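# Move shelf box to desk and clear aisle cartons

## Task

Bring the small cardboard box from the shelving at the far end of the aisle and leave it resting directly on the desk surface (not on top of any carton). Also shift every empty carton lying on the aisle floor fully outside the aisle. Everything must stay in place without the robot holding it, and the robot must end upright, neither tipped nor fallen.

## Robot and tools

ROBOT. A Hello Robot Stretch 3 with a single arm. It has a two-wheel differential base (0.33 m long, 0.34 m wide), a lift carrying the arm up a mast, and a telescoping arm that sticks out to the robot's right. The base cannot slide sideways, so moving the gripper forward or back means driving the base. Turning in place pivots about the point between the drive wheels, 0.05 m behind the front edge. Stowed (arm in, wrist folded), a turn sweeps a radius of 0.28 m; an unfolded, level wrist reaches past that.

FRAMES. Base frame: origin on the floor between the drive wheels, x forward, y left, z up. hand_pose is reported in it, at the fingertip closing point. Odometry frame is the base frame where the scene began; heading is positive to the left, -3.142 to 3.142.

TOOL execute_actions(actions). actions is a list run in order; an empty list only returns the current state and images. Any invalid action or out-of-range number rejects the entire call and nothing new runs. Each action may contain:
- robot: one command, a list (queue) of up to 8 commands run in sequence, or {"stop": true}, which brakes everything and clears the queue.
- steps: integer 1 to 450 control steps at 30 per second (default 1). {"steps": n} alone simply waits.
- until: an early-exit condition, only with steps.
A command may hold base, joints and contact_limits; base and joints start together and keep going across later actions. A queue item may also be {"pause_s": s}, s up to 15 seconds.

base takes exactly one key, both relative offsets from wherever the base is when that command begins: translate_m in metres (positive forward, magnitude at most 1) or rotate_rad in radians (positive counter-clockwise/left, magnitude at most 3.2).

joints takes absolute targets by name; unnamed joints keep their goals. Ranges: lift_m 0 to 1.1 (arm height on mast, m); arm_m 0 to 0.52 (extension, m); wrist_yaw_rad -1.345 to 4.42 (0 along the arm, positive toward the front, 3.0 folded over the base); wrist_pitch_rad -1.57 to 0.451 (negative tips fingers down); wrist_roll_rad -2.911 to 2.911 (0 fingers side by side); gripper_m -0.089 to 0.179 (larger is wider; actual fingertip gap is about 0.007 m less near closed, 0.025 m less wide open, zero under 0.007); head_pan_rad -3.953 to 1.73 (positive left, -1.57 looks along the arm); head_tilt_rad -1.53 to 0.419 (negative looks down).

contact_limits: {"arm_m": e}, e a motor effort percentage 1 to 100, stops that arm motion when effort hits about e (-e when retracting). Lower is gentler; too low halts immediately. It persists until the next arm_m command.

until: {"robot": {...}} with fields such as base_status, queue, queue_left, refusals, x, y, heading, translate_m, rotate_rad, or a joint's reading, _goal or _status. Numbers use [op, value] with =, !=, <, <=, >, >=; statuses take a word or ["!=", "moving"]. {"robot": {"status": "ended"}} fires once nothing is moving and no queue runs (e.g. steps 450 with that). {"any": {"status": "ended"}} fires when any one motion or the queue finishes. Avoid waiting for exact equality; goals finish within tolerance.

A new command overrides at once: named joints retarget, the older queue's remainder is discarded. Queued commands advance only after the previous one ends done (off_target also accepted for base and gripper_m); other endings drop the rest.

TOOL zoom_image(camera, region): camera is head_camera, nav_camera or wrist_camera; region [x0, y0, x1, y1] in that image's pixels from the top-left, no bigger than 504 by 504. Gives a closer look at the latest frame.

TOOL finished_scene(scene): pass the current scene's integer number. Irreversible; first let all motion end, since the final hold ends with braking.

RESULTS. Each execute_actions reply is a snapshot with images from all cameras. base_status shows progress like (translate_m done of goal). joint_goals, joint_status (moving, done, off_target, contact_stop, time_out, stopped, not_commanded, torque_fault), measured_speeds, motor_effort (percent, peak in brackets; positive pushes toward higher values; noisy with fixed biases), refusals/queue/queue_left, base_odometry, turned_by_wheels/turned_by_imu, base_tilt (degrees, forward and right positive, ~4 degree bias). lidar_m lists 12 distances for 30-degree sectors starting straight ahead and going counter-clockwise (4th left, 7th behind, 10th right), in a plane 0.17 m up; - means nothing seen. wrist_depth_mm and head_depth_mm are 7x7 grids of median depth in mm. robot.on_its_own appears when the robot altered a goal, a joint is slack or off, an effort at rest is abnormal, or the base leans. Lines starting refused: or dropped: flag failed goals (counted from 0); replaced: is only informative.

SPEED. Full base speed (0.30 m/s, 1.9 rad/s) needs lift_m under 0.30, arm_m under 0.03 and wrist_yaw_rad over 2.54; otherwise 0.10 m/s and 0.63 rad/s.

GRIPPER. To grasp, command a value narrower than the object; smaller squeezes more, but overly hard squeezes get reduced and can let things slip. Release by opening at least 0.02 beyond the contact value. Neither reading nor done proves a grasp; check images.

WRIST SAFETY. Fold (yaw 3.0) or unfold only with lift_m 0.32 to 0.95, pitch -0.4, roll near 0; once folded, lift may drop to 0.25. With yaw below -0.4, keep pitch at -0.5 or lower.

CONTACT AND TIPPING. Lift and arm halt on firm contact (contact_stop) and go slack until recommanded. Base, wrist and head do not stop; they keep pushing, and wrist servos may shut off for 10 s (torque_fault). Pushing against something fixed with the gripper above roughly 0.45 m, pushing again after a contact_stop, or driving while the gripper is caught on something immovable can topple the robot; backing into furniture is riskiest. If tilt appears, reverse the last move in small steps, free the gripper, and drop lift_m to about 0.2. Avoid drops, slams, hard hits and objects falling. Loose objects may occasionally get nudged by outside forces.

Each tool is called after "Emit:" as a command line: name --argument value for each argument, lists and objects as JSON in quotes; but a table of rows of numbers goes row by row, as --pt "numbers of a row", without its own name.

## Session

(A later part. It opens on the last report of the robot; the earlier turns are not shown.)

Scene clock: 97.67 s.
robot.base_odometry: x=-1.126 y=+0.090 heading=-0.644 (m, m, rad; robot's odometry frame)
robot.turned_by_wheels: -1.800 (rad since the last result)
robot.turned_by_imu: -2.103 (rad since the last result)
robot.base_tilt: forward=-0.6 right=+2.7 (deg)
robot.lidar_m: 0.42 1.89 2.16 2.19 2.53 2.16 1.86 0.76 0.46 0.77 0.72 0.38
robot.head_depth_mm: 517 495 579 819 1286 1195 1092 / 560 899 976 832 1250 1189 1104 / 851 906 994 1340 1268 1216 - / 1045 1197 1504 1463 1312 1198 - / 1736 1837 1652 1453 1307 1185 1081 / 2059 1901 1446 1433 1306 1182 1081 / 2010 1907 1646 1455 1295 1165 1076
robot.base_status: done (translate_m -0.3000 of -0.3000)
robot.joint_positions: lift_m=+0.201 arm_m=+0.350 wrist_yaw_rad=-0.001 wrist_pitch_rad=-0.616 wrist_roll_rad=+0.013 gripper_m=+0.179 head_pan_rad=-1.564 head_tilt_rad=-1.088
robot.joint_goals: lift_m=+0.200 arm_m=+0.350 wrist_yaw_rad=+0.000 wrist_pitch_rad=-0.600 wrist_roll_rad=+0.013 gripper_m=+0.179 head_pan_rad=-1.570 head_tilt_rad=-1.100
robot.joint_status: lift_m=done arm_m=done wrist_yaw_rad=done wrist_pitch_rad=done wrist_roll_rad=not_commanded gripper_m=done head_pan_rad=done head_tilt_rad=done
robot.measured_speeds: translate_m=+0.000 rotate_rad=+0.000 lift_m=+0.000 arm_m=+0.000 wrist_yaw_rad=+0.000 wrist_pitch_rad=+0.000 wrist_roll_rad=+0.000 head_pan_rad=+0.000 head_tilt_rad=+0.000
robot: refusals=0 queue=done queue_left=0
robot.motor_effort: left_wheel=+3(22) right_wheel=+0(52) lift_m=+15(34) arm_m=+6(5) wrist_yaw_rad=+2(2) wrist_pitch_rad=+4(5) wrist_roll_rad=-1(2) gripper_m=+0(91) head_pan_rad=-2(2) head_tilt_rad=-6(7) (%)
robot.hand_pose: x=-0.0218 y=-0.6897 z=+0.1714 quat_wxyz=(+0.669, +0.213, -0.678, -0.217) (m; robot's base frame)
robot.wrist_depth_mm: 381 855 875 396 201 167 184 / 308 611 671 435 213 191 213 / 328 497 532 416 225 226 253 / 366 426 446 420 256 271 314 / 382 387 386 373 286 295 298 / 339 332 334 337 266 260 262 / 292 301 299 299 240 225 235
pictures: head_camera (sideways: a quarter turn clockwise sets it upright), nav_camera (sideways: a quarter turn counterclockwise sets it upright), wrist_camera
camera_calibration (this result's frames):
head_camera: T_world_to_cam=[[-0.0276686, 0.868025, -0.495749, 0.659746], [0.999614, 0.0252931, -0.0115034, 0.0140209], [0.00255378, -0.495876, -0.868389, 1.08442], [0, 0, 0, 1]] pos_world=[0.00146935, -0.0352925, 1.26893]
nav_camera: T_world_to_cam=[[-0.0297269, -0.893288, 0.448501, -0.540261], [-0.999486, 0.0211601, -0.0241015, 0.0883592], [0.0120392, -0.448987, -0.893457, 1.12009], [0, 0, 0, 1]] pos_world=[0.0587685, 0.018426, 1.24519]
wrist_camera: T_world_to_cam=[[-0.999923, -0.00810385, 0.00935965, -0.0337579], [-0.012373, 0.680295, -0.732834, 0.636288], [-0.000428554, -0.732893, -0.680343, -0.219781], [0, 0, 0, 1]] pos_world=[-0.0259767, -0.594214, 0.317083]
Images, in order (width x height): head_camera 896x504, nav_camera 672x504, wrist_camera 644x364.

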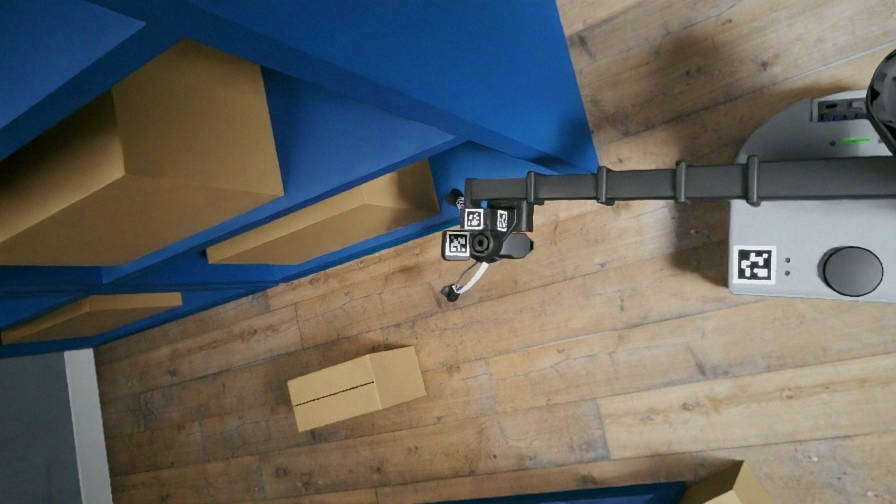

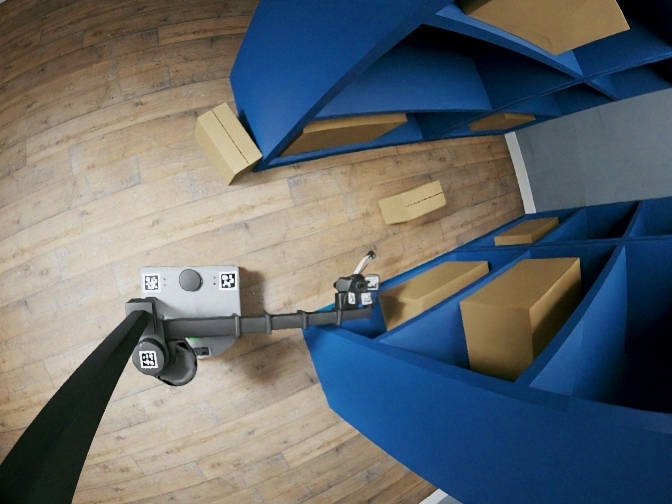

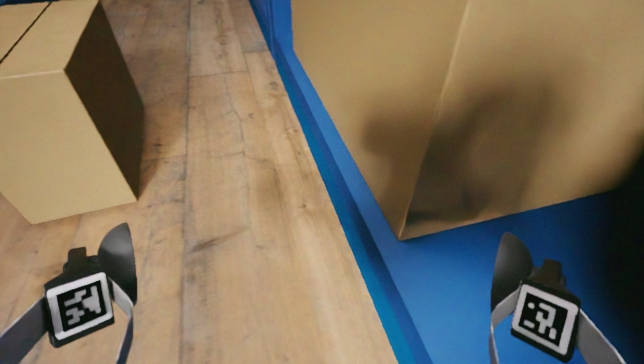

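Emit:
execute_actions --actions '[{"robot":[{"base":{"translate_m":0.125}},{"base":{"rotate_rad":0.29},"joints":{"wrist_pitch_rad":-0.2,"arm_m":0.42,"lift_m":0.08}}],"steps":450,"until":{"robot":{"status":"ended"}}}]'

Scene clock: 106.00 s.
robot.base_odometry: x=-1.026 y=+0.015 heading=-0.354 (m, m, rad; robot's odometry frame)
robot.turned_by_wheels: +0.290 (rad since the last result)
robot.turned_by_imu: +0.295 (rad since the last result)
robot.base_tilt: forward=-0.7 right=+2.7 (deg)
robot.lidar_m: 1.77 1.84 2.52 2.20 2.21 2.05 1.98 0.52 0.79 0.86 0.27 0.28
robot.head_depth_mm: 1341 1327 1278 1320 1267 1183 1093 / 1919 1822 1626 1458 1316 1195 1102 / 2057 1934 1644 1465 1312 1216 - / 2057 1921 1639 1495 1317 1200 - / 1734 1775 1595 1443 1310 1186 1083 / 1131 1117 981 1013 1041 1092 1081 / 1086 1111 960 645 876 1039 1080
robot.base_status: done (rotate_rad +0.2899 of +0.2900)
robot.joint_positions: lift_m=+0.081 arm_m=+0.420 wrist_yaw_rad=-0.001 wrist_pitch_rad=-0.221 wrist_roll_rad=+0.013 gripper_m=+0.179 head_pan_rad=-1.564 head_tilt_rad=-1.088
robot.joint_goals: lift_m=+0.080 arm_m=+0.420 wrist_yaw_rad=+0.000 wrist_pitch_rad=-0.200 wrist_roll_rad=+0.013 gripper_m=+0.179 head_pan_rad=-1.570 head_tilt_rad=-1.100
robot.joint_status: lift_m=done arm_m=done wrist_yaw_rad=done wrist_pitch_rad=done wrist_roll_rad=not_commanded gripper_m=done head_pan_rad=done head_tilt_rad=done
robot.measured_speeds: translate_m=+0.000 rotate_rad=+0.000 lift_m=+0.000 arm_m=+0.000 wrist_yaw_rad=+0.000 wrist_pitch_rad=+0.000 wrist_roll_rad=+0.000 head_pan_rad=+0.000 head_tilt_rad=+0.000
robot: refusals=0 queue=done queue_left=0
robot.motor_effort: left_wheel=-1(8) right_wheel=+2(8) lift_m=+15(13) arm_m=+6(6) wrist_yaw_rad=+1(1) wrist_pitch_rad=+6(6) wrist_roll_rad=-2(1) gripper_m=+1(0) head_pan_rad=-2(2) head_tilt_rad=-7(6) (%)
robot.hand_pose: x=-0.0218 y=-0.8093 z=+0.1396 quat_wxyz=(+0.698, +0.077, -0.707, -0.079) (m; robot's base frame)
robot.wrist_depth_mm: 478 489 945 - - 836 479 / 497 506 909 - - 861 493 / 540 534 817 864 267 598 525 / 412 450 608 550 207 212 454 / 304 405 452 404 222 229 424 / - 349 349 330 237 239 359 / 261 280 286 276 259 270 302
pictures: head_camera (sideways: a quarter turn clockwise sets it upright), nav_camera (sideways: a quarter turn counterclockwise sets it upright), wrist_camera
camera_calibration (this result's frames):
head_camera: T_world_to_cam=[[-0.0276686, 0.868025, -0.495749, 0.659746], [0.999614, 0.0252931, -0.0115034, 0.0140209], [0.00255378, -0.495876, -0.86839, 1.08442], [0, 0, 0, 1]] pos_world=[0.00146935, -0.0352925, 1.26893]
nav_camera: T_world_to_cam=[[-0.0297269, -0.893288, 0.448501, -0.540261], [-0.999486, 0.0211601, -0.0241015, 0.0883592], [0.0120392, -0.448987, -0.893457, 1.12009], [0, 0, 0, 1]] pos_world=[0.0587685, 0.018426, 1.24519]
wrist_camera: T_world_to_cam=[[-0.999916, -0.00412229, 0.0122934, -0.0315974], [-0.0129606, 0.345401, -0.938366, 0.451956], [-0.000377934, -0.938446, -0.345425, -0.542204], [0, 0, 0, 1]] pos_world=[-0.025942, -0.665066, 0.237198]
Images, in order (width x height): head_camera 896x504, nav_camera 672x504, wrist_camera 644x364.

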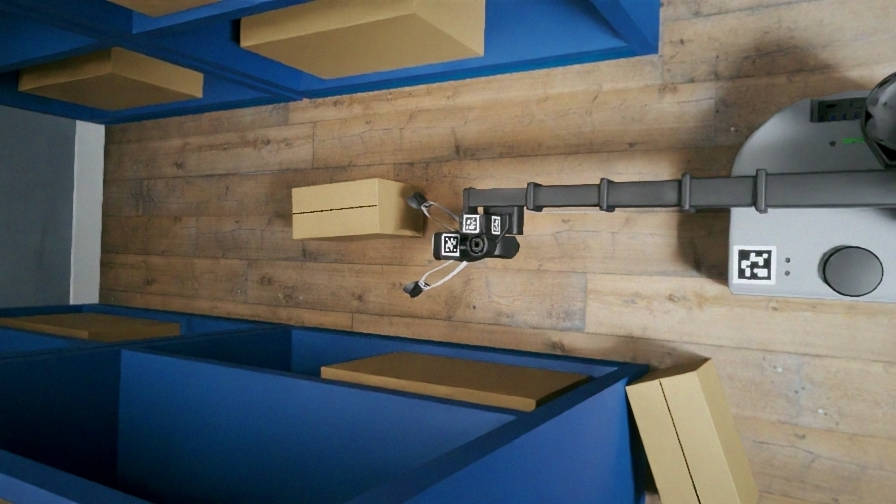

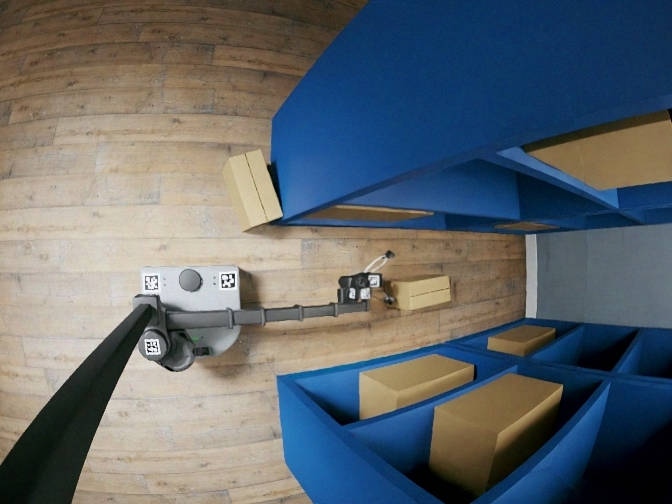

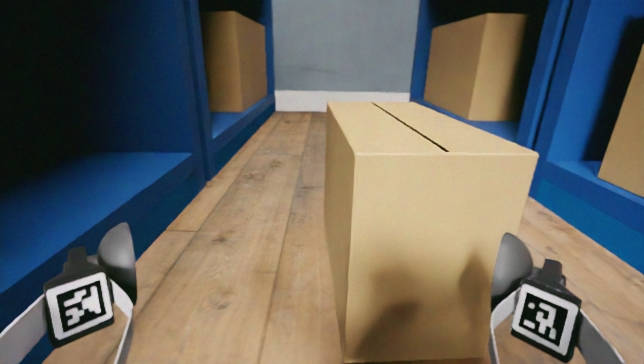

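Emit:
execute_actions --actions '[{"robot":[{"base":{"translate_m":-0.082}},{"joints":{"arm_m":0.52}},{"joints":{"gripper_m":0.09}},{"joints":{"arm_m":0.15}},{"joints":{"gripper_m":0.179}},{"joints":{"lift_m":0.4}},{"joints":{"wrist_pitch_rad":-1.5,"arm_m":0.45}}],"steps":450,"until":{"robot":{"status":"ended"}}},{"steps":450,"until":{"robot":{"status":"ended"}}}]'

Scene clock: 130.07 s.
robot.base_odometry: x=-1.103 y=+0.043 heading=-0.354 (m, m, rad; robot's odometry frame)
robot.turned_by_wheels: +0.000 (rad since the last result)
robot.turned_by_imu: +0.004 (rad since the last result)
robot.base_tilt: forward=-0.7 right=+2.7 (deg)
robot.lidar_m: 0.50 1.92 2.21 2.57 2.19 1.97 1.90 0.46 0.46 0.49 0.40 0.33
robot.head_depth_mm: 1056 1035 980 1155 1065 1178 1088 / 1670 1632 1514 1387 1284 1193 1103 / 2053 1923 1710 1445 1319 1203 - / 2059 1918 1689 1240 1272 1202 - / 2020 1872 1658 1462 1310 1184 1082 / 1224 1319 1537 1352 1264 1169 1081 / 1135 1106 963 895 995 1057 1078
robot.base_status: done (translate_m -0.0820 of -0.0820)
robot.joint_positions: lift_m=+0.399 arm_m=+0.450 wrist_yaw_rad=-0.001 wrist_pitch_rad=-1.495 wrist_roll_rad=+0.013 gripper_m=+0.179 head_pan_rad=-1.564 head_tilt_rad=-1.088
robot.joint_goals: lift_m=+0.400 arm_m=+0.450 wrist_yaw_rad=+0.000 wrist_pitch_rad=-1.500 wrist_roll_rad=+0.013 gripper_m=+0.179 head_pan_rad=-1.570 head_tilt_rad=-1.100
robot.joint_status: lift_m=done arm_m=done wrist_yaw_rad=done wrist_pitch_rad=done wrist_roll_rad=not_commanded gripper_m=done head_pan_rad=done head_tilt_rad=done
robot.measured_speeds: translate_m=+0.000 rotate_rad=+0.000 lift_m=+0.000 arm_m=+0.000 wrist_yaw_rad=+0.000 wrist_pitch_rad=+0.000 wrist_roll_rad=+0.000 head_pan_rad=+0.000 head_tilt_rad=+0.000
robot: refusals=0 queue=done queue_left=0
robot.motor_effort: left_wheel=-2(6) right_wheel=+3(4) lift_m=+38(43) arm_m=+6(6) wrist_yaw_rad=+1(2) wrist_pitch_rad=-2(6) wrist_roll_rad=-1(1) gripper_m=+0(100) head_pan_rad=-2(2) head_tilt_rad=-5(6) (%)
robot.hand_pose: x=-0.0216 y=-0.5899 z=+0.2809 quat_wxyz=(+0.515, +0.477, -0.522, -0.485) (m; robot's base frame)
robot.wrist_depth_mm: 365 433 426 254 417 424 357 / 369 437 258 258 428 428 359 / 369 433 442 262 433 441 361 / 372 440 445 262 456 438 363 / 373 453 440 267 450 444 364 / 361 458 454 270 451 445 371 / 385 457 458 462 450 456 375
pictures: head_camera (sideways: a quarter turn clockwise sets it upright), nav_camera (sideways: a quarter turn counterclockwise sets it upright), wrist_camera
camera_calibration (this result's frames):
head_camera: T_world_to_cam=[[-0.0276686, 0.868025, -0.495749, 0.659746], [0.999614, 0.0252931, -0.0115034, 0.0140209], [0.00255378, -0.495876, -0.86839, 1.08442], [0, 0, 0, 1]] pos_world=[0.00146935, -0.0352925, 1.26893]
nav_camera: T_world_to_cam=[[-0.0297269, -0.893288, 0.448501, -0.540261], [-0.999486, 0.0211601, -0.0241015, 0.0883592], [0.0120392, -0.448987, -0.893457, 1.12009], [0, 0, 0, 1]] pos_world=[0.0587685, 0.018426, 1.24519]
wrist_camera: T_world_to_cam=[[-0.999932, -0.0116533, -0.00090608, -0.0330091], [-0.0116858, 0.998351, 0.0562055, 0.614566], [0.000249609, 0.0562122, -0.998419, 0.482673], [0, 0, 0, 1]] pos_world=[-0.0259457, -0.64107, 0.447338]
Images, in order (width x height): head_camera 896x504, nav_camera 672x504, wrist_camera 644x364.

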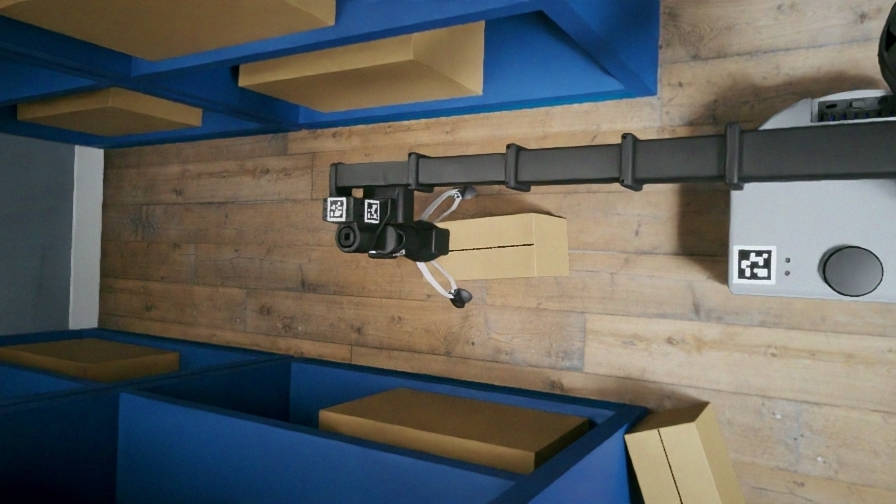

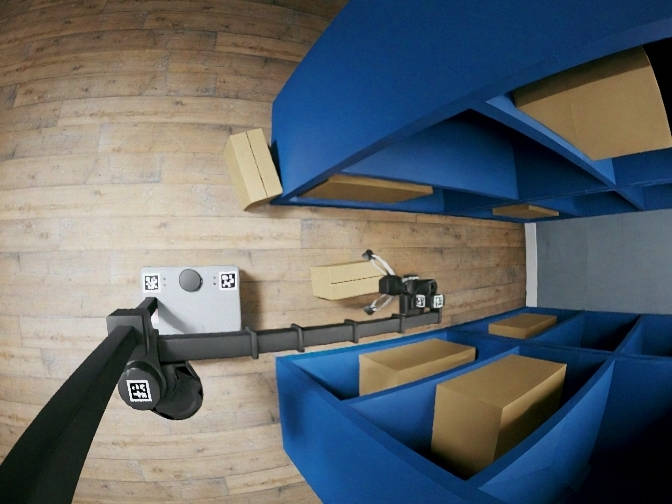

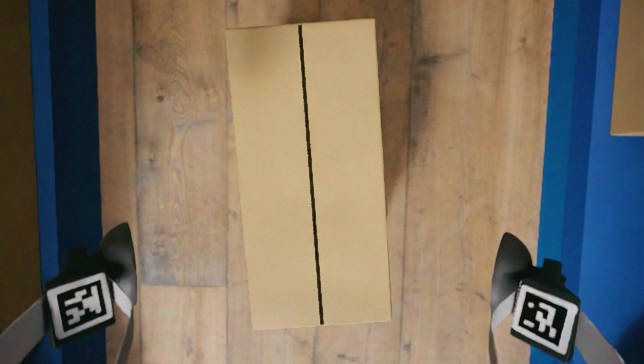

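Emit:
execute_actions --actions '[{"robot":[{"joints":{"arm_m":0.468,"wrist_yaw_rad":0.07}},{"joints":{"lift_m":0.23}},{"joints":{"gripper_m":0.09}},{"joints":{"lift_m":0.46}},{"joints":{"arm_m":0.05}}],"steps":450,"until":{"robot":{"status":"ended"}}}]'

Emit:
execute_actions --actions '[{"robot":[{"base":{"rotate_rad":-1.57},"joints":{"head_pan_rad":-0.5,"head_tilt_rad":-0.5}},{"joints":{"arm_m":0.45}},{"joints":{"lift_m":0.235}},{"joints":{"gripper_m":0.179}},{"joints":{"lift_m":0.4}},{"joints":{"arm_m":0,"wrist_pitch_rad":-0.4,"gripper_m":0.04}},{"joints":{"wrist_yaw_rad":3}},{"joints":{"lift_m":0.28}}],"steps":450,"until":{"robot":{"status":"ended"}}},{"steps":450,"until":{"robot":{"status":"ended"}}}]'

Scene clock: 138.07 s.
robot.base_odometry: x=-1.103 y=+0.043 heading=-0.354 (m, m, rad; robot's odometry frame)
robot.turned_by_wheels: +0.000 (rad since the last result)
robot.turned_by_imu: +0.000 (rad since the last result)
robot.base_tilt: forward=-0.7 right=+2.6 (deg)
robot.lidar_m: 0.50 1.93 2.21 2.57 2.19 1.97 1.90 0.46 0.46 0.49 0.40 0.33
robot.head_depth_mm: 1050 1032 980 1150 1060 1177 1090 / 1663 1624 1505 1388 1282 1188 1103 / 2059 1940 1662 1449 1311 1209 - / 2068 1930 1662 1407 1277 1206 - / 2012 1879 1661 1460 1307 1187 1080 / 1221 1331 1540 1348 1269 1164 1082 / 1135 1107 963 892 995 1054 1084
robot.base_status: done (translate_m -0.0820 of -0.0820)
robot.joint_positions: lift_m=+0.235 arm_m=+0.468 wrist_yaw_rad=+0.068 wrist_pitch_rad=-1.502 wrist_roll_rad=+0.013 gripper_m=+0.179 head_pan_rad=-1.564 head_tilt_rad=-1.089
robot.joint_goals: lift_m=+0.235 arm_m=+0.468 wrist_yaw_rad=+0.070 wrist_pitch_rad=-1.500 wrist_roll_rad=+0.013 gripper_m=+0.179 head_pan_rad=-1.570 head_tilt_rad=-1.100
robot.joint_status: lift_m=contact_stop arm_m=done wrist_yaw_rad=done wrist_pitch_rad=done wrist_roll_rad=not_commanded gripper_m=done head_pan_rad=done head_tilt_rad=done
robot.measured_speeds: translate_m=+0.000 rotate_rad=+0.003 lift_m=+0.003 arm_m=+0.000 wrist_yaw_rad=+0.010 wrist_pitch_rad=-0.024 wrist_roll_rad=+0.000 head_pan_rad=+0.000 head_tilt_rad=+0.000
robot: refusals=0 queue=dropped queue_left=0
robot.on_its_own: lift_m is slack since a contact_stop, until your next command for it (your +0.230 is given up)
robot.motor_effort: left_wheel=-1(3) right_wheel=+5(6) lift_m=+15(39) arm_m=+5(6) wrist_yaw_rad=+2(2) wrist_pitch_rad=+1(1) wrist_roll_rad=-1(1) gripper_m=+0(1) head_pan_rad=-2(2) head_tilt_rad=-6(7) (%)
robot.hand_pose: x=-0.0221 y=-0.6061 z=+0.1166 quat_wxyz=(+0.530, +0.497, -0.503, -0.468) (m; robot's base frame)
robot.wrist_depth_mm: 273 98 97 97 97 270 271 / 276 99 99 98 99 273 274 / 276 100 100 100 100 276 276 / 283 102 101 101 101 279 280 / 282 103 102 102 102 191 284 / - 104 104 103 104 103 292 / 295 105 105 105 104 196 291
pictures: head_camera (sideways: a quarter turn clockwise sets it upright), nav_camera (sideways: a quarter turn counterclockwise sets it upright), wrist_camera
dropped: robot: command 1 of its queue: lift_m: contact_stop
camera_calibration (this result's frames):
head_camera: T_world_to_cam=[[-0.0276734, 0.868289, -0.495287, 0.659144], [0.999614, 0.0253028, -0.0114935, 0.014008], [0.00255247, -0.495414, -0.868653, 1.08476], [0, 0, 0, 1]] pos_world=[0.00146936, -0.0352749, 1.26891]
nav_camera: T_world_to_cam=[[-0.0297221, -0.893526, 0.448026, -0.539642], [-0.999486, 0.0211694, -0.0240867, 0.0883399], [0.0120377, -0.448511, -0.893696, 1.1204], [0, 0, 0, 1]] pos_world=[0.0587682, 0.0184564, 1.2452]
wrist_camera: T_world_to_cam=[[-0.996725, -0.0808577, -0.000996555, -0.0756598], [-0.0807581, 0.994717, 0.0633741, 0.635431], [-0.00413299, 0.063247, -0.997989, 0.323651], [0, 0, 0, 1]] pos_world=[-0.0227582, -0.658661, 0.282655]
Images, in order (width x height): head_camera 896x504, nav_camera 672x504, wrist_camera 644x364.

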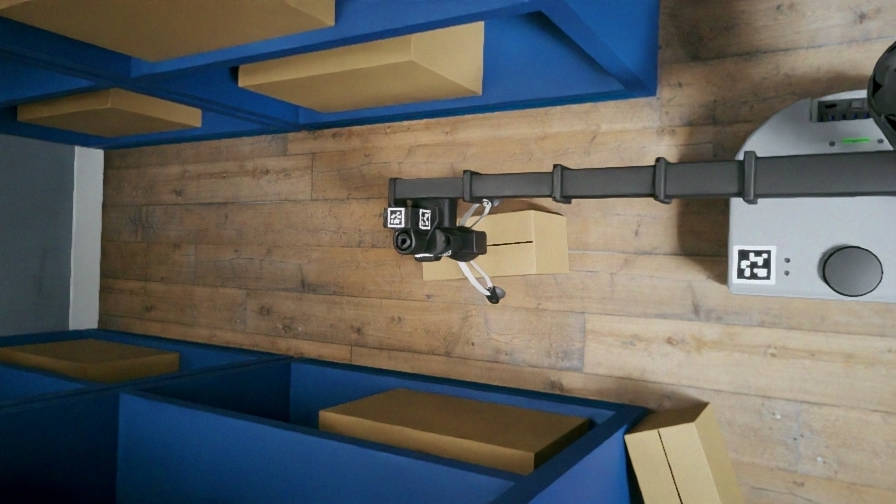

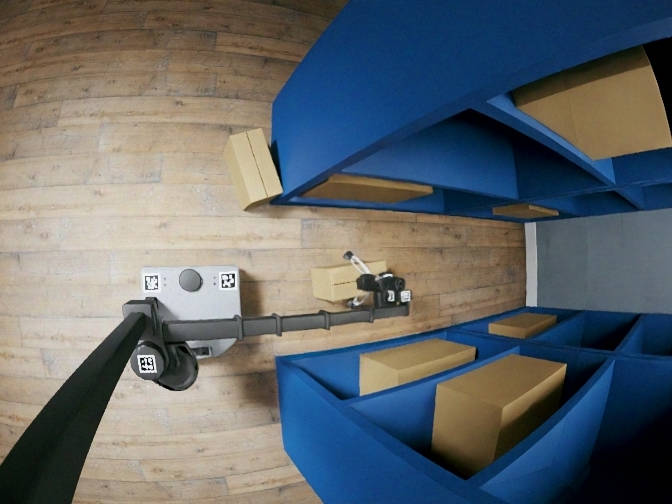

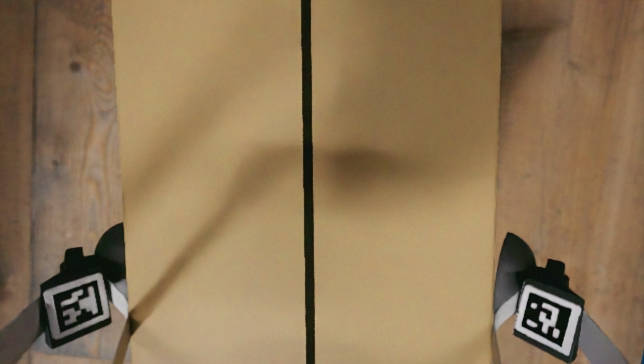

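Scene clock: 144.23 s.
robot.base_odometry: x=-1.103 y=+0.043 heading=-1.923 (m, m, rad; robot's odometry frame)
robot.turned_by_wheels: -1.570 (rad since the last result)
robot.turned_by_imu: -0.636 (rad since the last result)
robot.base_tilt: forward=-0.6 right=+2.6 (deg)
robot.lidar_m: 0.20 0.27 1.76 2.23 2.64 2.29 2.15 2.02 0.51 0.49 1.14 0.25
robot.head_depth_mm: 918 1022 1868 2052 2115 1637 1342 / 931 980 958 1162 1293 1538 1328 / 973 603 537 609 1147 996 1151 / 1016 576 403 447 482 928 781 / 1042 558 387 312 336 372 420 / - - - 291 321 364 420 / - - 285 307 346 396 463
robot.base_status: done (rotate_rad -1.5696 of -1.5700)
robot.joint_positions: lift_m=+0.244 arm_m=+0.451 wrist_yaw_rad=+0.087 wrist_pitch_rad=-1.470 wrist_roll_rad=-0.039 gripper_m=+0.179 head_pan_rad=-0.506 head_tilt_rad=-0.499
robot.joint_goals: lift_m=+0.244 arm_m=+0.450 wrist_yaw_rad=+0.070 wrist_pitch_rad=-1.500 wrist_roll_rad=-0.039 gripper_m=+0.179 head_pan_rad=-0.500 head_tilt_rad=-0.500
robot.joint_status: lift_m=contact_stop arm_m=done wrist_yaw_rad=done wrist_pitch_rad=done wrist_roll_rad=not_commanded gripper_m=done head_pan_rad=done head_tilt_rad=done
robot.measured_speeds: translate_m=+0.000 rotate_rad=+0.002 lift_m=+0.005 arm_m=+0.000 wrist_yaw_rad=+0.000 wrist_pitch_rad=+0.000 wrist_roll_rad=+0.000 head_pan_rad=+0.000 head_tilt_rad=+0.000
robot: refusals=0 queue=dropped queue_left=0
robot.on_its_own: lift_m is slack since a contact_stop, until your next command for it (your +0.235 is given up)
robot.motor_effort: left_wheel=+8(53) right_wheel=-9(84) lift_m=+20(25) arm_m=-9(10) wrist_yaw_rad=-15(26) wrist_pitch_rad=-9(21) wrist_roll_rad=+16(28) gripper_m=+0(1) head_pan_rad=+1(27) head_tilt_rad=-1(31) (%)
robot.hand_pose: x=-0.0215 y=-0.5974 z=+0.1251 quat_wxyz=(+0.555, +0.505, -0.492, -0.441) (m; robot's base frame)
robot.wrist_depth_mm: 102 104 106 108 209 211 212 / 103 104 106 108 110 212 213 / 103 104 106 109 111 214 213 / 290 104 106 109 111 215 217 / 290 105 107 109 111 216 218 / - 105 107 109 111 113 218 / 296 106 107 110 112 114 218
pictures: head_camera (sideways: a quarter turn clockwise sets it upright), nav_camera (sideways: a quarter turn counterclockwise sets it upright), wrist_camera
dropped: robot: command 2 of its queue: lift_m: contact_stop
camera_calibration (this result's frames):
head_camera: T_world_to_cam=[[-0.401025, 0.197263, -0.894576, 1.1818], [0.476715, 0.878832, -0.0199127, 0.0281709], [0.782254, -0.434443, -0.446472, 0.530892], [0, 0, 0, 1]] pos_world=[0.045209, -0.0272404, 1.2948]
nav_camera: T_world_to_cam=[[0.414173, -0.270364, 0.869117, -1.09108], [-0.492979, -0.869317, -0.0355002, 0.100133], [0.765136, -0.413753, -0.493331, 0.595119], [0, 0, 0, 1]] pos_world=[0.045913, 0.0382898, 1.24542]
wrist_camera: T_world_to_cam=[[-0.988468, -0.151362, 0.00464211, -0.116987], [-0.15115, 0.988028, 0.0309047, 0.624881], [-0.00926433, 0.0298466, -0.999512, 0.311719], [0, 0, 0, 1]] pos_world=[-0.0182992, -0.644411, 0.292798]
Images, in order (width x height): head_camera 896x504, nav_camera 672x504, wrist_camera 644x364.

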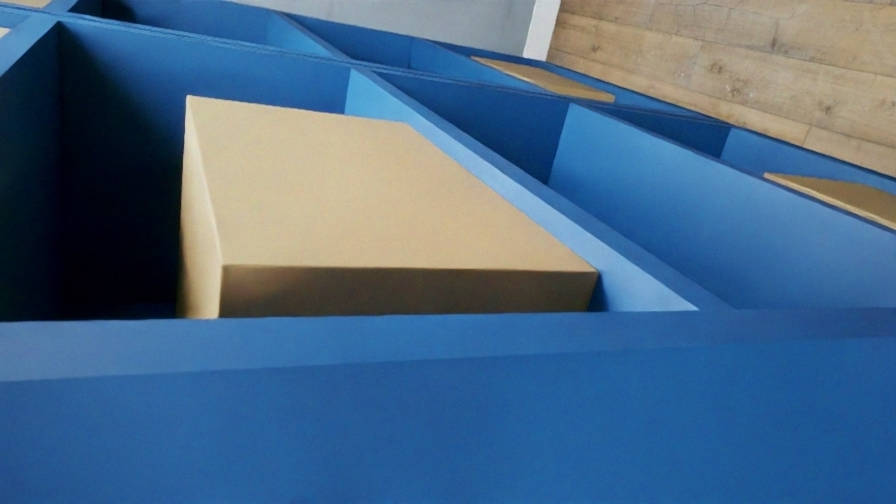

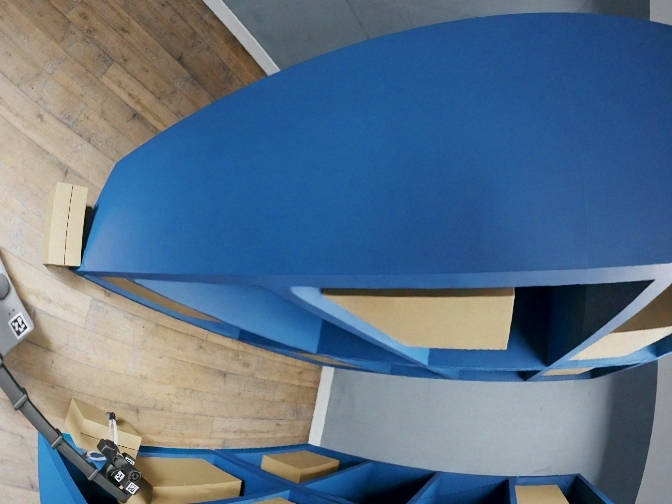

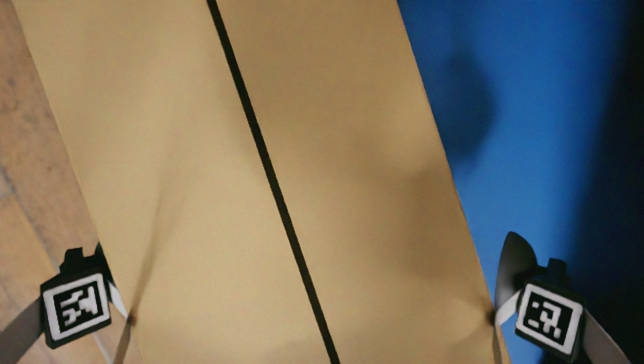

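Oops. Recover; grip shallower so the pads do the work.

Emit:
execute_actions --actions '[{"robot":[{"base":{"rotate_rad":0.3},"joints":{"lift_m":0.265,"wrist_roll_rad":0,"wrist_yaw_rad":0.2,"head_pan_rad":-1.57,"head_tilt_rad":-1.1}},{"joints":{"gripper_m":0.09}},{"joints":{"lift_m":0.5}},{"joints":{"arm_m":0.05}}],"steps":450,"until":{"robot":{"status":"ended"}}}]'

Scene clock: 156.53 s.
robot.base_odometry: x=-1.103 y=+0.043 heading=-1.623 (m, m, rad; robot's odometry frame)
robot.turned_by_wheels: +0.300 (rad since the last result)
robot.turned_by_imu: +0.305 (rad since the last result)
robot.base_tilt: forward=-0.7 right=+2.7 (deg)
robot.lidar_m: 0.22 1.73 1.94 2.26 2.30 2.41 2.02 0.59 0.51 0.83 0.42 0.20
robot.head_depth_mm: 858 820 964 912 1215 1191 1093 / 885 924 1001 1319 1286 1212 1108 / 1047 1156 1361 1423 1349 - - / 1446 1693 1630 1463 1332 784 - / 1985 1920 1666 1466 1312 1184 1082 / 1972 1914 1656 1463 1306 1152 1054 / 1917 1912 1605 1323 981 905 950
robot.base_status: done (rotate_rad +0.2999 of +0.3000)
robot.joint_positions: lift_m=+0.499 arm_m=+0.050 wrist_yaw_rad=+0.199 wrist_pitch_rad=-1.498 wrist_roll_rad=-0.006 gripper_m=+0.091 head_pan_rad=-1.563 head_tilt_rad=-1.087
robot.joint_goals: lift_m=+0.500 arm_m=+0.050 wrist_yaw_rad=+0.200 wrist_pitch_rad=-1.500 wrist_roll_rad=+0.000 gripper_m=+0.090 head_pan_rad=-1.570 head_tilt_rad=-1.100
robot.joint_status: lift_m=done arm_m=done wrist_yaw_rad=done wrist_pitch_rad=done wrist_roll_rad=done gripper_m=done head_pan_rad=done head_tilt_rad=done
robot.measured_speeds: translate_m=+0.000 rotate_rad=+0.000 lift_m=+0.000 arm_m=+0.000 wrist_yaw_rad=+0.000 wrist_pitch_rad=+0.000 wrist_roll_rad=+0.000 head_pan_rad=+0.000 head_tilt_rad=+0.000
robot: refusals=0 queue=done queue_left=0
robot.motor_effort: left_wheel=-1(10) right_wheel=+3(12) lift_m=+40(40) arm_m=-5(8) wrist_yaw_rad=+1(14) wrist_pitch_rad=-1(9) wrist_roll_rad=+2(17) gripper_m=-19(100) head_pan_rad=-2(28) head_tilt_rad=-7(41) (%)
robot.hand_pose: x=-0.0227 y=-0.1901 z=+0.3808 quat_wxyz=(+0.565, +0.532, -0.466, -0.427) (m; robot's base frame)
robot.wrist_depth_mm: 353 469 128 128 128 127 459 / 386 463 129 129 129 490 442 / 317 460 130 129 129 529 538 / 367 431 130 129 129 550 534 / 367 371 131 130 130 551 555 / 495 131 131 130 130 546 547 / 566 561 131 131 131 559 563
pictures: head_camera (sideways: a quarter turn clockwise sets it upright), nav_camera (sideways: a quarter turn counterclockwise sets it upright), wrist_camera
camera_calibration (this result's frames):
head_camera: T_world_to_cam=[[-0.0286529, 0.867171, -0.497185, 0.661622], [0.999585, 0.026415, -0.0115342, 0.0140612], [0.00313101, -0.497309, -0.867568, 1.08335], [0, 0, 0, 1]] pos_world=[0.00151006, -0.0353522, 1.26899]
nav_camera: T_world_to_cam=[[-0.0287131, -0.892578, 0.449978, -0.542191], [-0.999509, 0.0199793, -0.0241475, 0.0884193], [0.0125632, -0.450451, -0.892713, 1.11912], [0, 0, 0, 1]] pos_world=[0.0587482, 0.0183922, 1.24516]
wrist_camera: T_world_to_cam=[[-0.973573, -0.228374, 0.000411208, -0.0704289], [-0.227955, 0.971893, 0.0588208, 0.198942], [-0.0138328, 0.0571726, -0.998268, 0.559825], [0, 0, 0, 1]] pos_world=[-0.0154741, -0.241441, 0.547182]
Images, in order (width x height): head_camera 896x504, nav_camera 672x504, wrist_camera 644x364.

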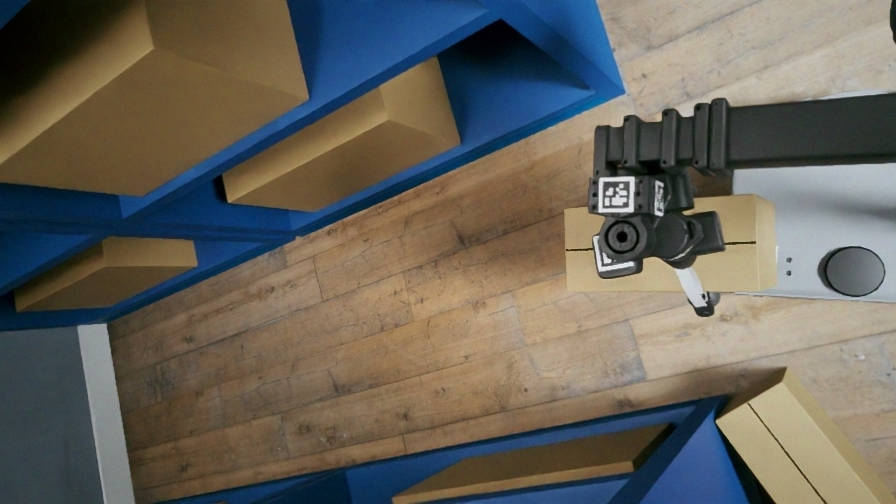

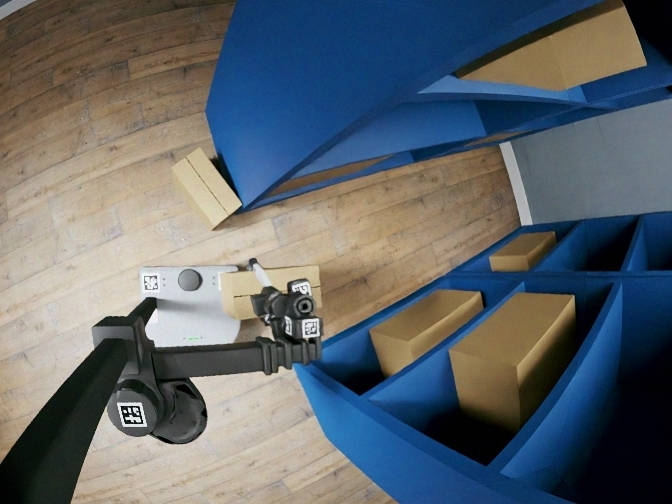

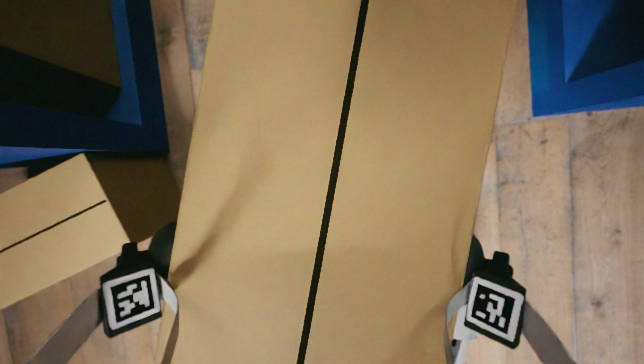

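Emit:
execute_actions --actions '[{"robot":[{"base":{"translate_m":-0.11}},{"base":{"rotate_rad":-1.24},"joints":{"head_pan_rad":0,"head_tilt_rad":-0.7}},{"joints":{"arm_m":0.45,"lift_m":0.4}},{"joints":{"lift_m":0.268}},{"joints":{"gripper_m":0.179}},{"joints":{"lift_m":0.42}},{"joints":{"arm_m":0,"wrist_pitch_rad":-0.4,"gripper_m":0.04}},{"joints":{"wrist_yaw_rad":3}}],"steps":450,"until":{"robot":{"status":"ended"}}},{"steps":450,"until":{"robot":{"status":"ended"}}},{"robot":{"joints":{"lift_m":0.28}},"steps":60}]'

Scene clock: 183.83 s.
robot.base_odometry: x=-1.097 y=+0.153 heading=-2.863 (m, m, rad; robot's odometry frame)
robot.turned_by_wheels: -1.240 (rad since the last result)
robot.turned_by_imu: -1.247 (rad since the last result)
robot.base_tilt: forward=-0.6 right=+2.7 (deg)
robot.lidar_m: 1.20 0.39 0.30 0.43 1.91 2.25 2.25 2.23 1.99 0.50 0.45 0.73
robot.head_depth_mm: 992 1041 1106 976 968 1096 1121 / 1732 1929 1543 1466 1398 1301 1169 / 1800 2005 2239 2039 1669 1379 1184 / 1797 2013 2284 2093 1662 1381 1175 / 1791 2002 2220 2090 1657 1376 1177 / 1700 1896 1325 1456 1552 1317 1153 / 969 1017 1207 1216 1001 957 952
robot.base_status: done (rotate_rad -1.2399 of -1.2400)
robot.joint_positions: lift_m=+0.281 arm_m=+0.003 wrist_yaw_rad=+2.997 wrist_pitch_rad=-0.419 wrist_roll_rad=-0.005 gripper_m=+0.040 head_pan_rad=-0.007 head_tilt_rad=-0.705
robot.joint_goals: lift_m=+0.280 arm_m=+0.000 wrist_yaw_rad=+3.000 wrist_pitch_rad=-0.400 wrist_roll_rad=+0.000 gripper_m=+0.040 head_pan_rad=+0.000 head_tilt_rad=-0.700
robot.joint_status: lift_m=done arm_m=done wrist_yaw_rad=done wrist_pitch_rad=done wrist_roll_rad=done gripper_m=done head_pan_rad=done head_tilt_rad=done
robot.measured_speeds: translate_m=+0.000 rotate_rad=+0.000 lift_m=+0.000 arm_m=+0.000 wrist_yaw_rad=+0.000 wrist_pitch_rad=+0.000 wrist_roll_rad=+0.000 head_pan_rad=+0.000 head_tilt_rad=+0.000
robot: refusals=0 queue=done queue_left=0
robot.motor_effort: left_wheel=+4(7) right_wheel=-2(5) lift_m=+15(41) arm_m=-5(8) wrist_yaw_rad=+3(3) wrist_pitch_rad=+5(6) wrist_roll_rad=+2(2) gripper_m=-1(90) head_pan_rad=+2(22) head_tilt_rad=+3(28) (%)
robot.hand_pose: x=+0.0110 y=+0.0745 z=+0.2930 quat_wxyz=(+0.197, +0.699, +0.097, +0.681) (m; robot's base frame)
robot.wrist_depth_mm: - - - - 680 414 326 / - - - - 686 410 370 / 965 964 - - 586 415 409 / 731 737 746 688 468 426 462 / 594 589 632 610 433 481 506 / 484 495 - 521 470 498 522 / 434 - - - 438 446 453
pictures: head_camera (sideways: a quarter turn clockwise sets it upright), nav_camera (sideways: a quarter turn counterclockwise sets it upright), wrist_camera
camera_calibration (this result's frames):
head_camera: T_world_to_cam=[[-0.61997, -0.0174665, -0.784431, 1.03951], [-0.00585739, 0.999827, -0.0176333, 0.028142], [0.784603, -0.00633738, -0.619966, 0.756604], [0, 0, 0, 1]] pos_world=[0.0509979, -0.00518561, 1.28499]
nav_camera: T_world_to_cam=[[0.660302, -0.0403847, 0.749914, -0.937178], [-0.0239064, -0.999177, -0.0327584, 0.0936929], [0.75062, 0.00370271, -0.660724, 0.81298], [0, 0, 0, 1]] pos_world=[0.0108212, 0.052758, 1.24303]
wrist_camera: T_world_to_cam=[[0.991261, -0.128989, 0.027629, -0.0141674], [-0.0441753, -0.521941, -0.851837, 0.330701], [0.124298, 0.843172, -0.523078, 0.258213], [0, 0, 0, 1]] pos_world=[-0.00344296, -0.0469387, 0.41716]
Images, in order (width x height): head_camera 896x504, nav_camera 672x504, wrist_camera 644x364.

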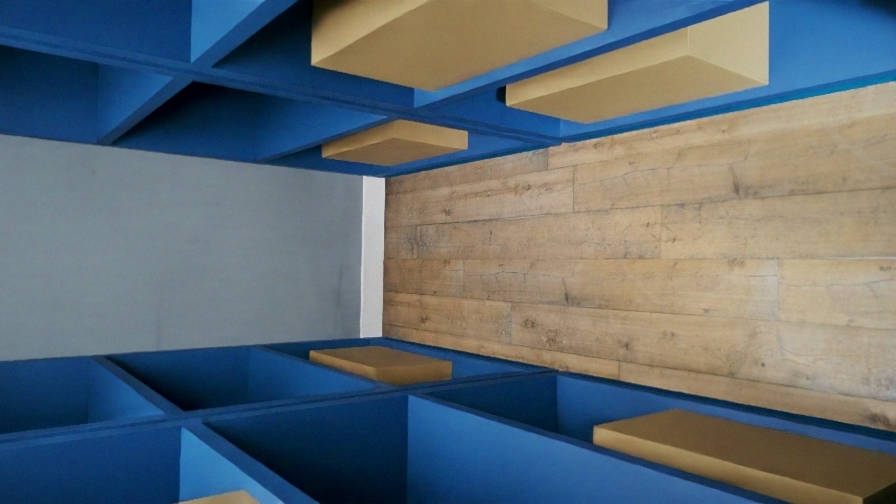

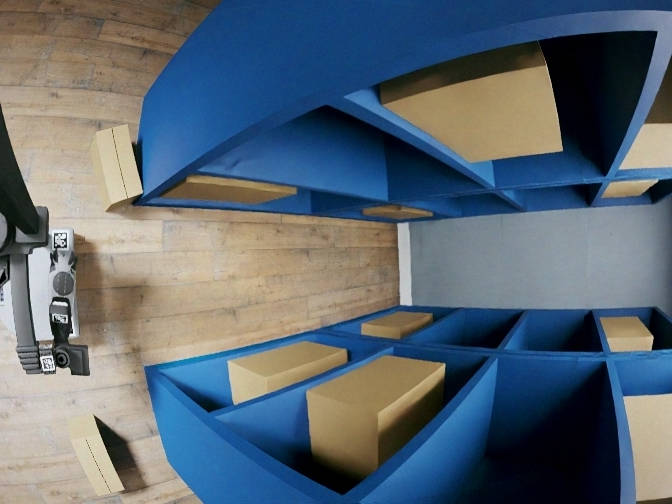

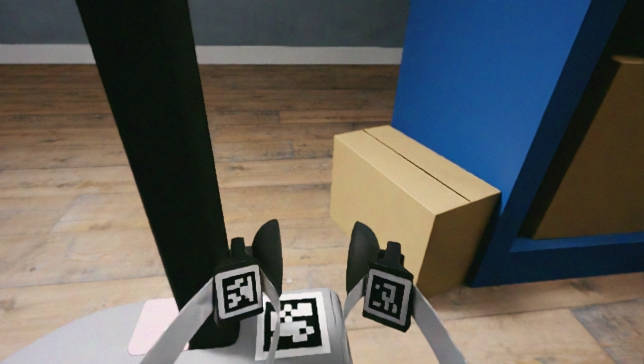

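Emit:
execute_actions --actions '[{"robot":[{"base":{"rotate_rad":0.015}},{"base":{"translate_m":1}}],"steps":450,"until":{"robot":{"status":"ended"}}}]'

Scene clock: 191.50 s.
robot.base_odometry: x=-2.054 y=-0.136 heading=-2.848 (m, m, rad; robot's odometry frame)
robot.turned_by_wheels: +0.015 (rad since the last result)
robot.turned_by_imu: +0.026 (rad since the last result)
robot.base_tilt: forward=-0.7 right=+2.7 (deg)
robot.lidar_m: 1.01 0.36 0.30 0.68 0.35 0.40 3.19 0.76 0.38 0.37 0.39 0.66
robot.head_depth_mm: 940 1018 1145 1233 1065 1050 1087 / 944 1054 1194 1362 1508 1347 1185 / 945 1057 1192 1375 1569 1390 1184 / 946 1051 1195 1379 1579 1380 1178 / 947 1057 1198 1380 1565 1370 1175 / 938 1039 1170 1268 1282 1280 1149 / 907 964 1128 1221 971 861 1079
robot.base_status: done (translate_m +1.0000 of +1.0000)
robot.joint_positions: lift_m=+0.281 arm_m=+0.003 wrist_yaw_rad=+2.998 wrist_pitch_rad=-0.419 wrist_roll_rad=-0.005 gripper_m=+0.040 head_pan_rad=-0.007 head_tilt_rad=-0.704
robot.joint_goals: lift_m=+0.280 arm_m=+0.000 wrist_yaw_rad=+3.000 wrist_pitch_rad=-0.400 wrist_roll_rad=+0.000 gripper_m=+0.040 head_pan_rad=+0.000 head_tilt_rad=-0.700
robot.joint_status: lift_m=done arm_m=done wrist_yaw_rad=done wrist_pitch_rad=done wrist_roll_rad=done gripper_m=done head_pan_rad=done head_tilt_rad=done
robot.measured_speeds: translate_m=+0.000 rotate_rad=+0.000 lift_m=+0.000 arm_m=+0.000 wrist_yaw_rad=+0.000 wrist_pitch_rad=+0.000 wrist_roll_rad=+0.000 head_pan_rad=+0.000 head_tilt_rad=+0.000
robot: refusals=0 queue=done queue_left=0
robot.motor_effort: left_wheel=+1(12) right_wheel=+1(7) lift_m=+15(15) arm_m=-6(5) wrist_yaw_rad=+2(3) wrist_pitch_rad=+5(5) wrist_roll_rad=+2(2) gripper_m=-1(1) head_pan_rad=+3(2) head_tilt_rad=+2(3) (%)
robot.hand_pose: x=+0.0109 y=+0.0745 z=+0.2930 quat_wxyz=(+0.196, +0.698, +0.098, +0.681) (m; robot's base frame)
robot.wrist_depth_mm: 439 - 663 686 412 294 722 / 292 - 731 752 415 316 605 / 314 320 777 796 414 354 628 / 340 353 629 634 423 411 614 / 379 390 526 498 435 490 527 / 406 412 - 442 492 482 511 / 425 - - - 443 441 447
pictures: head_camera (sideways: a quarter turn clockwise sets it upright), nav_camera (sideways: a quarter turn counterclockwise sets it upright), wrist_camera
camera_calibration (this result's frames):
head_camera: T_world_to_cam=[[-0.619131, -0.0175778, -0.785091, 1.04037], [-0.00600864, 0.999826, -0.0176471, 0.0281609], [0.785265, -0.00620852, -0.619129, 0.755511], [0, 0, 0, 1]] pos_world=[0.0510168, -0.0051781, 1.28504]
nav_camera: T_world_to_cam=[[0.659509, -0.0402668, 0.750618, -0.938091], [-0.0237015, -0.999182, -0.0327763, 0.093715], [0.751323, 0.00382549, -0.659923, 0.811935], [0, 0, 0, 1]] pos_world=[0.010875, 0.0527583, 1.24303]
wrist_camera: T_world_to_cam=[[0.991343, -0.128356, 0.0276288, -0.014072], [-0.0438422, -0.52197, -0.851837, 0.330699], [0.12376, 0.843251, -0.523078, 0.258209], [0, 0, 0, 1]] pos_world=[-0.00350717, -0.0469267, 0.417154]
Images, in order (width x height): head_camera 896x504, nav_camera 672x504, wrist_camera 644x364.

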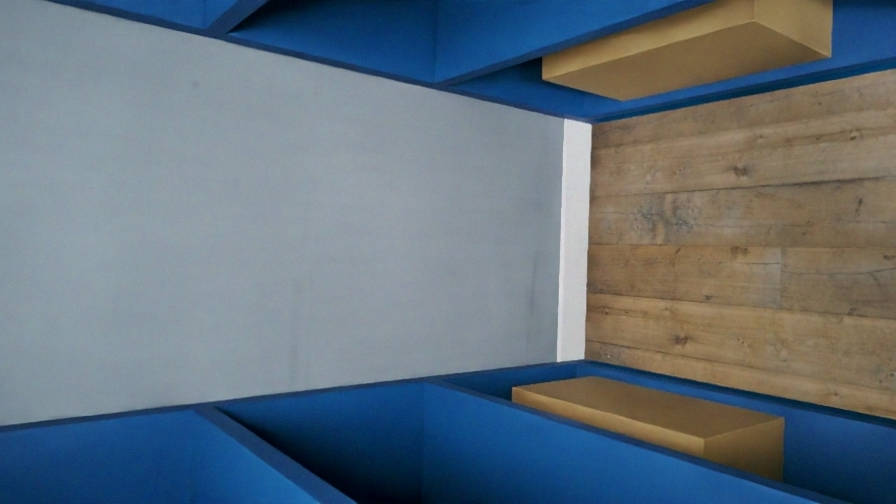

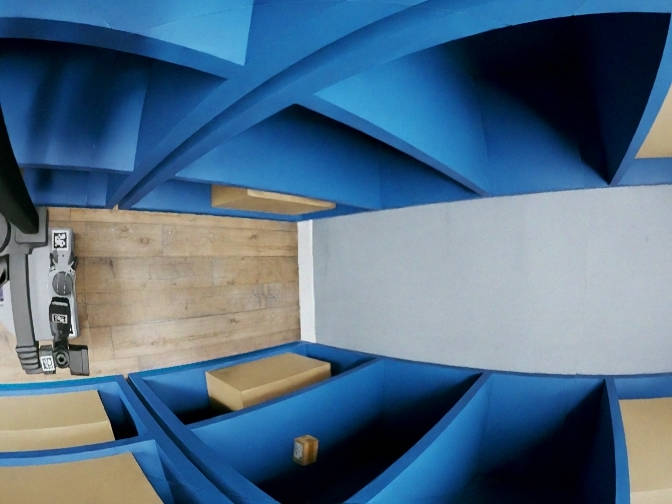

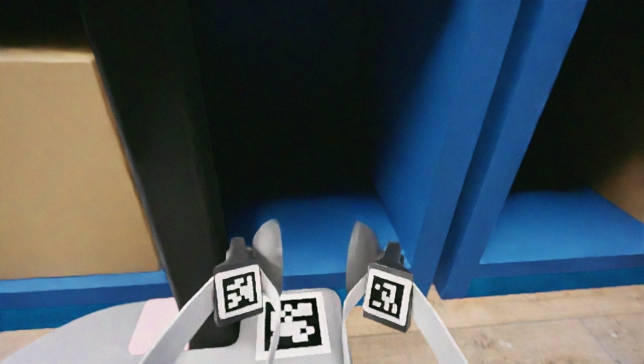

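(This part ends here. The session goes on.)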